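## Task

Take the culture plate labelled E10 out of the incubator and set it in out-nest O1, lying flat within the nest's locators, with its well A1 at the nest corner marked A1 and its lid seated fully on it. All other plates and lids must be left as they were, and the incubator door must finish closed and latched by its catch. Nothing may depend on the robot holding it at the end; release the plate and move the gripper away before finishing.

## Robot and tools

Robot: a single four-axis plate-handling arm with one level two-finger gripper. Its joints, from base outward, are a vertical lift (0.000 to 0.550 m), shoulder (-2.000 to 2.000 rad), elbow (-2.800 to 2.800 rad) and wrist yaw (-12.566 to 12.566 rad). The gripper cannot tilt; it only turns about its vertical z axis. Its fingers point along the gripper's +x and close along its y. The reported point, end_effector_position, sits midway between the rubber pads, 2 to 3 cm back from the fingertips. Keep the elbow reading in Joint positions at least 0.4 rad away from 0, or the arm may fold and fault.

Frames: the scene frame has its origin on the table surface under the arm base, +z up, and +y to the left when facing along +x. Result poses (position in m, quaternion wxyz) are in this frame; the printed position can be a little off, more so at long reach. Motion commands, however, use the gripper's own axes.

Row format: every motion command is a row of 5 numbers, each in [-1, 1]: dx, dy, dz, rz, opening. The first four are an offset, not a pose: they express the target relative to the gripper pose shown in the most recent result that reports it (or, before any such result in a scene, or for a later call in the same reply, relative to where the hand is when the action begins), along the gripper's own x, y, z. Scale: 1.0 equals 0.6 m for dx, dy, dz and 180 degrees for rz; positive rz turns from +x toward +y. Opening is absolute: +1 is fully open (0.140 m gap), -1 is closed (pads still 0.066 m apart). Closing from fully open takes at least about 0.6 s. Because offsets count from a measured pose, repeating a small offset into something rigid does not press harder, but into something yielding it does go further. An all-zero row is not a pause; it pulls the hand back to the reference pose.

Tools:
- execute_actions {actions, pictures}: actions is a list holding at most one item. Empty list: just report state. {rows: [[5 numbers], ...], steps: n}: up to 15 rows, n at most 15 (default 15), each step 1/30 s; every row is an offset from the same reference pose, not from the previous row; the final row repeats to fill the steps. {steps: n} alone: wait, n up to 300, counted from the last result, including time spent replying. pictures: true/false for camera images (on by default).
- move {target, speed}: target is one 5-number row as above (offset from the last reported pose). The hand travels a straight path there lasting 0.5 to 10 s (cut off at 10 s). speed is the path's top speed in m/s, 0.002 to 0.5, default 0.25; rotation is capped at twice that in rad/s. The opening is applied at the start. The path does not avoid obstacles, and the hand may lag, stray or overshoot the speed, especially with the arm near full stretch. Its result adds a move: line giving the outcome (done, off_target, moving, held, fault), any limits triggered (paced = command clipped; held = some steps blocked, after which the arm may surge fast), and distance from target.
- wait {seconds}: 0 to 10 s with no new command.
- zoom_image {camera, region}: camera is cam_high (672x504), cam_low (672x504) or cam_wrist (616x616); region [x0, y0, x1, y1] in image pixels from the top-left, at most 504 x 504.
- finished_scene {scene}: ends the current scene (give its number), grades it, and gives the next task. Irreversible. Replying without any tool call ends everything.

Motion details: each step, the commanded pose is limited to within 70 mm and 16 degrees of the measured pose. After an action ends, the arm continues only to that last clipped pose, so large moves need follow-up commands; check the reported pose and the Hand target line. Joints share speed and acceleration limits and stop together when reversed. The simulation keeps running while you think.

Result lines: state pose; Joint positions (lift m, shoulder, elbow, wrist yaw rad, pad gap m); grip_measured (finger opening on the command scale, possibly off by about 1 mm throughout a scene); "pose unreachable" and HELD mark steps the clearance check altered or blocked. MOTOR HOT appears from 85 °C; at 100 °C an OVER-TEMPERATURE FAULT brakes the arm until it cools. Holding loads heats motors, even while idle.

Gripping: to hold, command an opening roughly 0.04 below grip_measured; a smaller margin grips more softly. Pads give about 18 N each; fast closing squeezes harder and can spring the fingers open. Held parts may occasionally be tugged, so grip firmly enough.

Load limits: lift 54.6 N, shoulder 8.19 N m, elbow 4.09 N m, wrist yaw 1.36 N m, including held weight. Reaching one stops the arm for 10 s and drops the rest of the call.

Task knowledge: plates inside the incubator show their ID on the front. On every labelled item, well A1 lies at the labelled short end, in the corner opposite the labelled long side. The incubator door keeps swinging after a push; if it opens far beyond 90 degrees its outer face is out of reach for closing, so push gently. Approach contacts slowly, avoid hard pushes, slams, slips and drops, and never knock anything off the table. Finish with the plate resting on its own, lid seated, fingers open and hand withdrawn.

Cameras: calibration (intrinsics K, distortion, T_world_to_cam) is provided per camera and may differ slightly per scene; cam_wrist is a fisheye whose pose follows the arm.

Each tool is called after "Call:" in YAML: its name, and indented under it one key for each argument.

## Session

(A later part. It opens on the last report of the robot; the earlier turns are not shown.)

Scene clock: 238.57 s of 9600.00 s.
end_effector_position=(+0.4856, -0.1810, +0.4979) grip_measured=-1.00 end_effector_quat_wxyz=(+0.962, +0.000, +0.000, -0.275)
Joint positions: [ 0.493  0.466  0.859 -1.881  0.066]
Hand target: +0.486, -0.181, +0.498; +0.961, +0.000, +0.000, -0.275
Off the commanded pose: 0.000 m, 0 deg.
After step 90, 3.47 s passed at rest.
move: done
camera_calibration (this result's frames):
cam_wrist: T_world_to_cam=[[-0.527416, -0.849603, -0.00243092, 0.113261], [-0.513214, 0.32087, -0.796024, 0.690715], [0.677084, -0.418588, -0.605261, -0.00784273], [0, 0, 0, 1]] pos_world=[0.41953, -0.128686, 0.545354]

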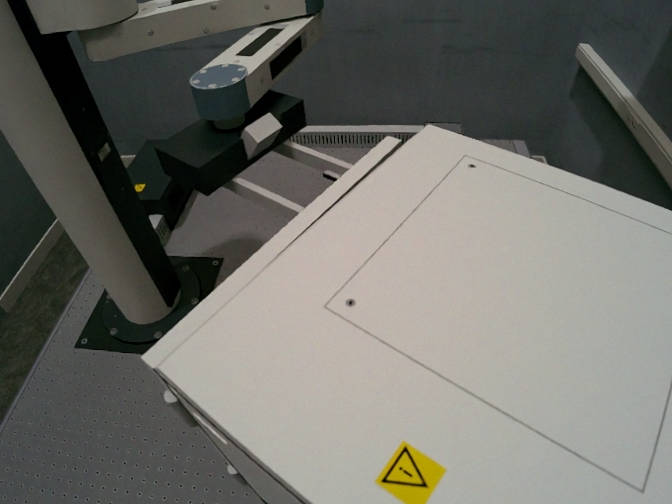

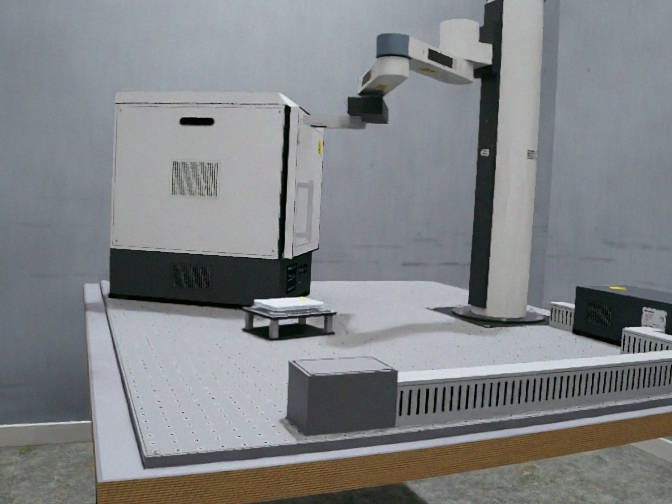

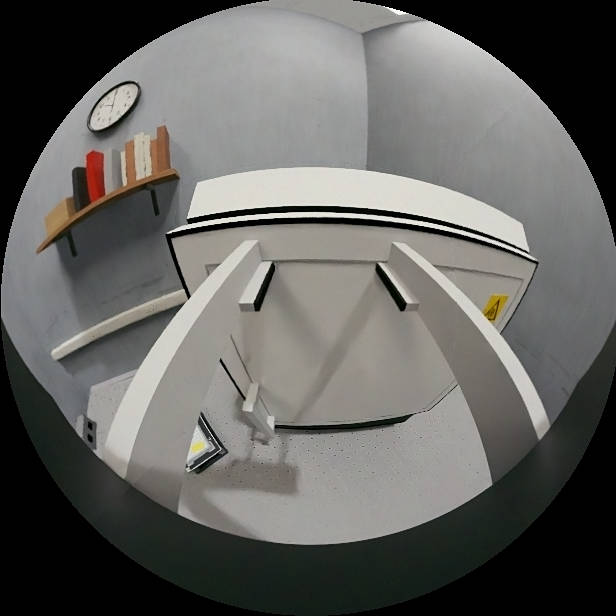

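Call:
move:
  target: [0.006, 0, 0, -0.004, -1]
  speed: 0.005

Call:
zoom_image:
  camera: "cam_low"
  region: [240, 80, 400, 280]

Scene clock: 243.40 s of 9600.00 s.
end_effector_position=(+0.4887, -0.1826, +0.4979) grip_measured=-1.00 end_effector_quat_wxyz=(+0.960, +0.000, +0.000, -0.280)
Joint positions: [ 0.493  0.468  0.874 -1.91   0.066]
Hand target: +0.489, -0.183, +0.498; +0.960, +0.000, +0.000, -0.281
Off the commanded pose: 0.000 m, 0 deg.
After step 90, 0.37 s passed at rest.
move: done
camera_calibration (this result's frames):
cam_wrist: T_world_to_cam=[[-0.53673, -0.843751, -0.00243092, 0.119091], [-0.509653, 0.326496, -0.796024, 0.692105], [0.672439, -0.426011, -0.605261, -0.00969483], [0, 0, 0, 1]] pos_world=[0.423173, -0.129617, 0.545354]

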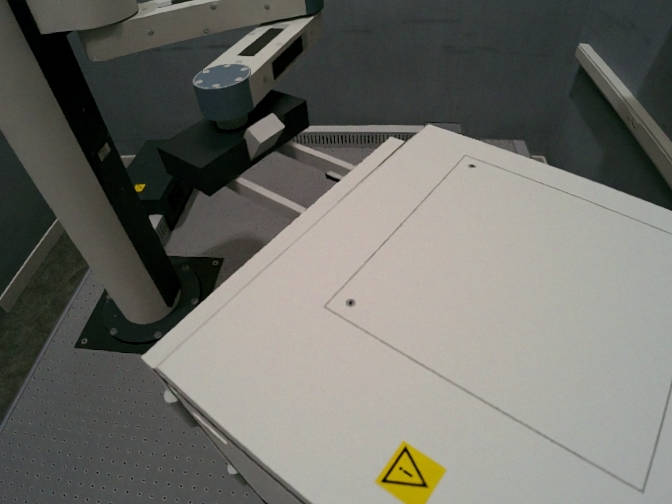

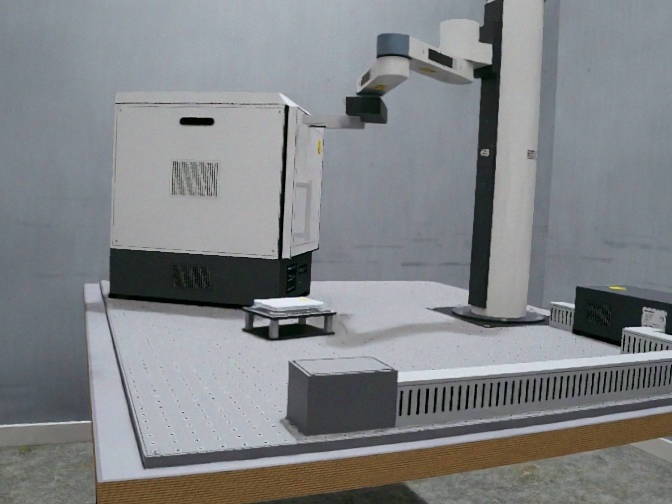

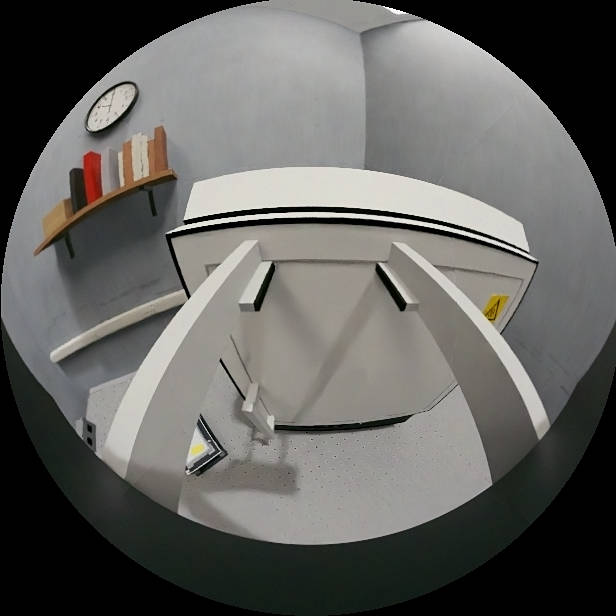

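Region (240, 80, 400, 280) of cam_low's 672x504 image, scaled by 2.520, with more detail than that image has; it fills the left 403 columns of this view, and the rest is white.

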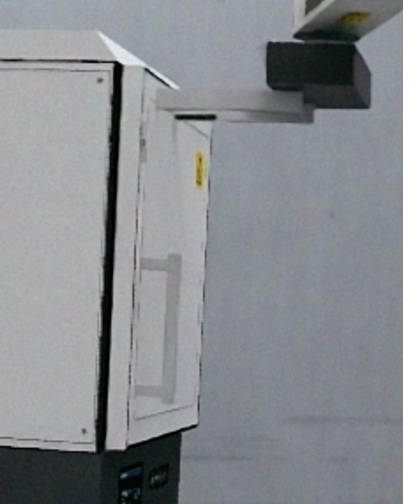

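Call:
move:
  target: [0.0035, 0, 0, -0.002, -1]
  speed: 0.004

Call:
zoom_image:
  camera: "cam_low"
  region: [240, 80, 400, 280]

Scene clock: 246.30 s of 9600.00 s.
end_effector_position=(+0.4904, -0.1838, +0.4979) grip_measured=-1.00 end_effector_quat_wxyz=(+0.959, +0.000, +0.000, -0.283)
Joint positions: [ 0.493  0.469  0.884 -1.926  0.066]
Hand target: +0.490, -0.184, +0.498; +0.959, +0.000, +0.000, -0.283
Off the commanded pose: 0.000 m, 0 deg.
move: done
camera_calibration (this result's frames):
cam_wrist: T_world_to_cam=[[-0.541941, -0.840413, -0.00243092, 0.12223], [-0.507623, 0.329644, -0.796024, 0.692942], [0.66979, -0.430164, -0.605261, -0.0108083], [0, 0, 0, 1]] pos_world=[0.425234, -0.13035, 0.545354]

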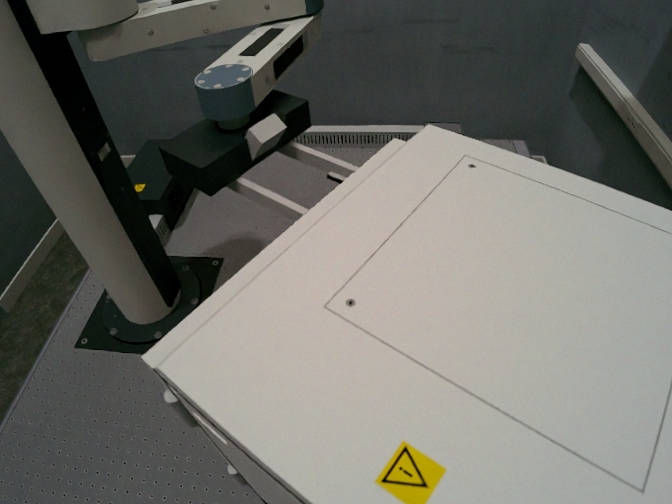

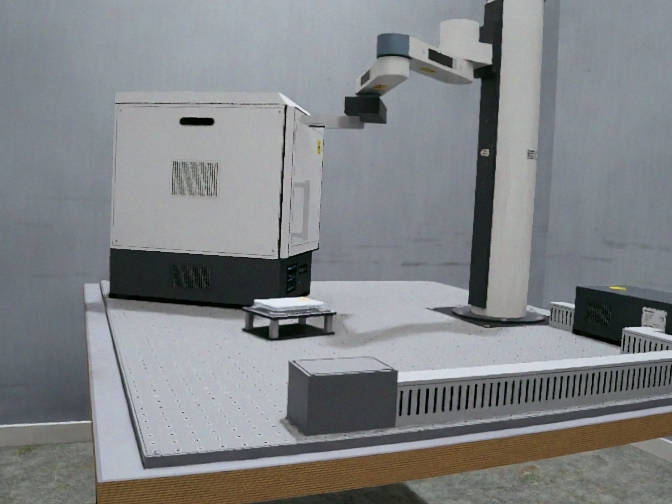

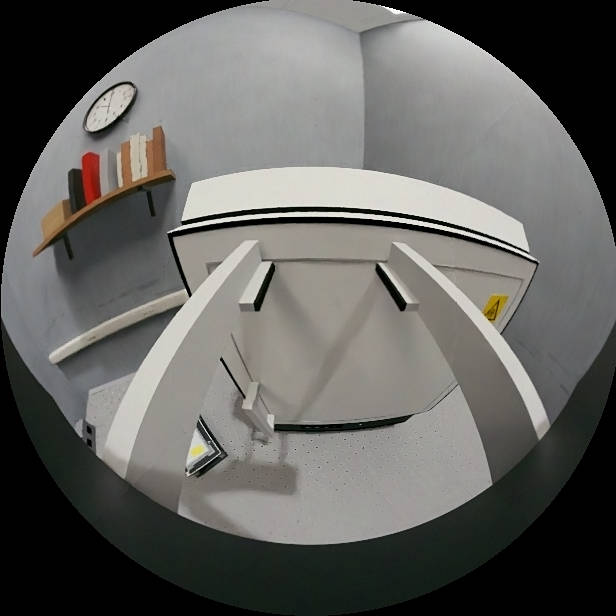

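Region (240, 80, 400, 280) of cam_low's 672x504 image, scaled by 2.520, with more detail than that image has; it fills the left 403 columns of this view, and the rest is white.

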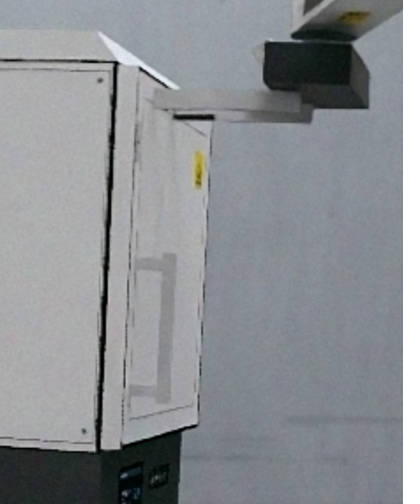

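Call:
move:
  target: [-0.1, 0, 0, 0, -1]
  speed: 0.1

Call:
zoom_image:
  camera: "cam_low"
  region: [220, 80, 400, 350]

Scene clock: 248.83 s of 9600.00 s.
end_effector_position=(+0.4399, -0.1513, +0.4979) grip_measured=-1.00 end_effector_quat_wxyz=(+0.959, +0.000, +0.000, -0.283)
Joint positions: [ 0.493  0.552  0.63  -1.756  0.066]
Hand target: +0.440, -0.151, +0.498; +0.959, +0.000, +0.000, -0.283
Off the commanded pose: 0.000 m, 0 deg.
move: done
camera_calibration (this result's frames):
cam_wrist: T_world_to_cam=[[-0.542297, -0.840183, -0.00243092, 0.122389], [-0.507483, 0.329859, -0.796024, 0.656569], [0.669608, -0.430448, -0.605261, 0.037029], [0, 0, 0, 1]] pos_world=[0.374774, -0.0978071, 0.545354]

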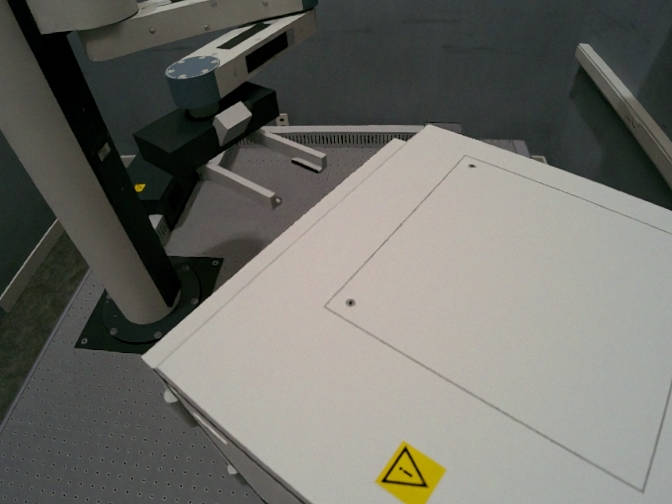

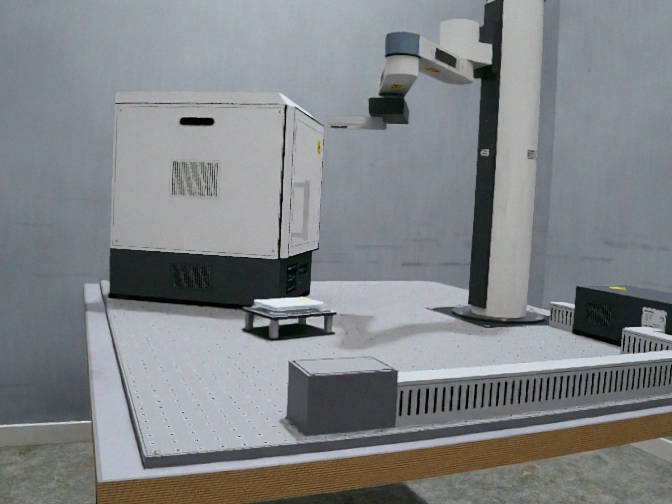

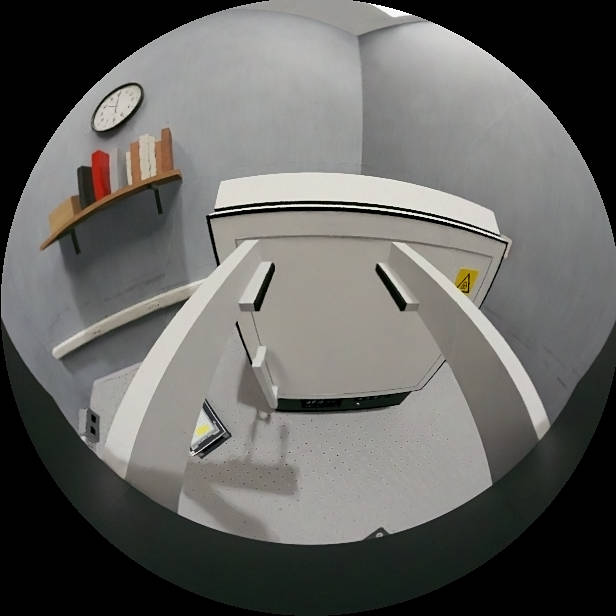

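Region (220, 80, 400, 350) of cam_low's 672x504 image, scaled by 1.867, with more detail than that image has.

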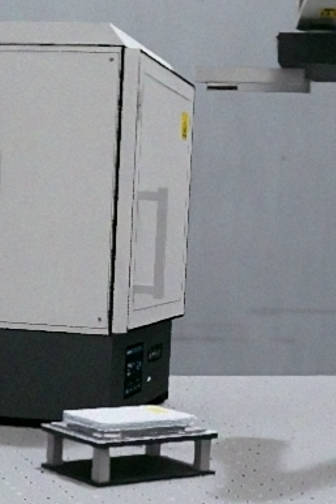

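The door stayed shut after I backed the gripper away, and plate E10 is sitting in the nest.

Call:
finished_scene:
  scene: 2

The scene is finished: the task was done.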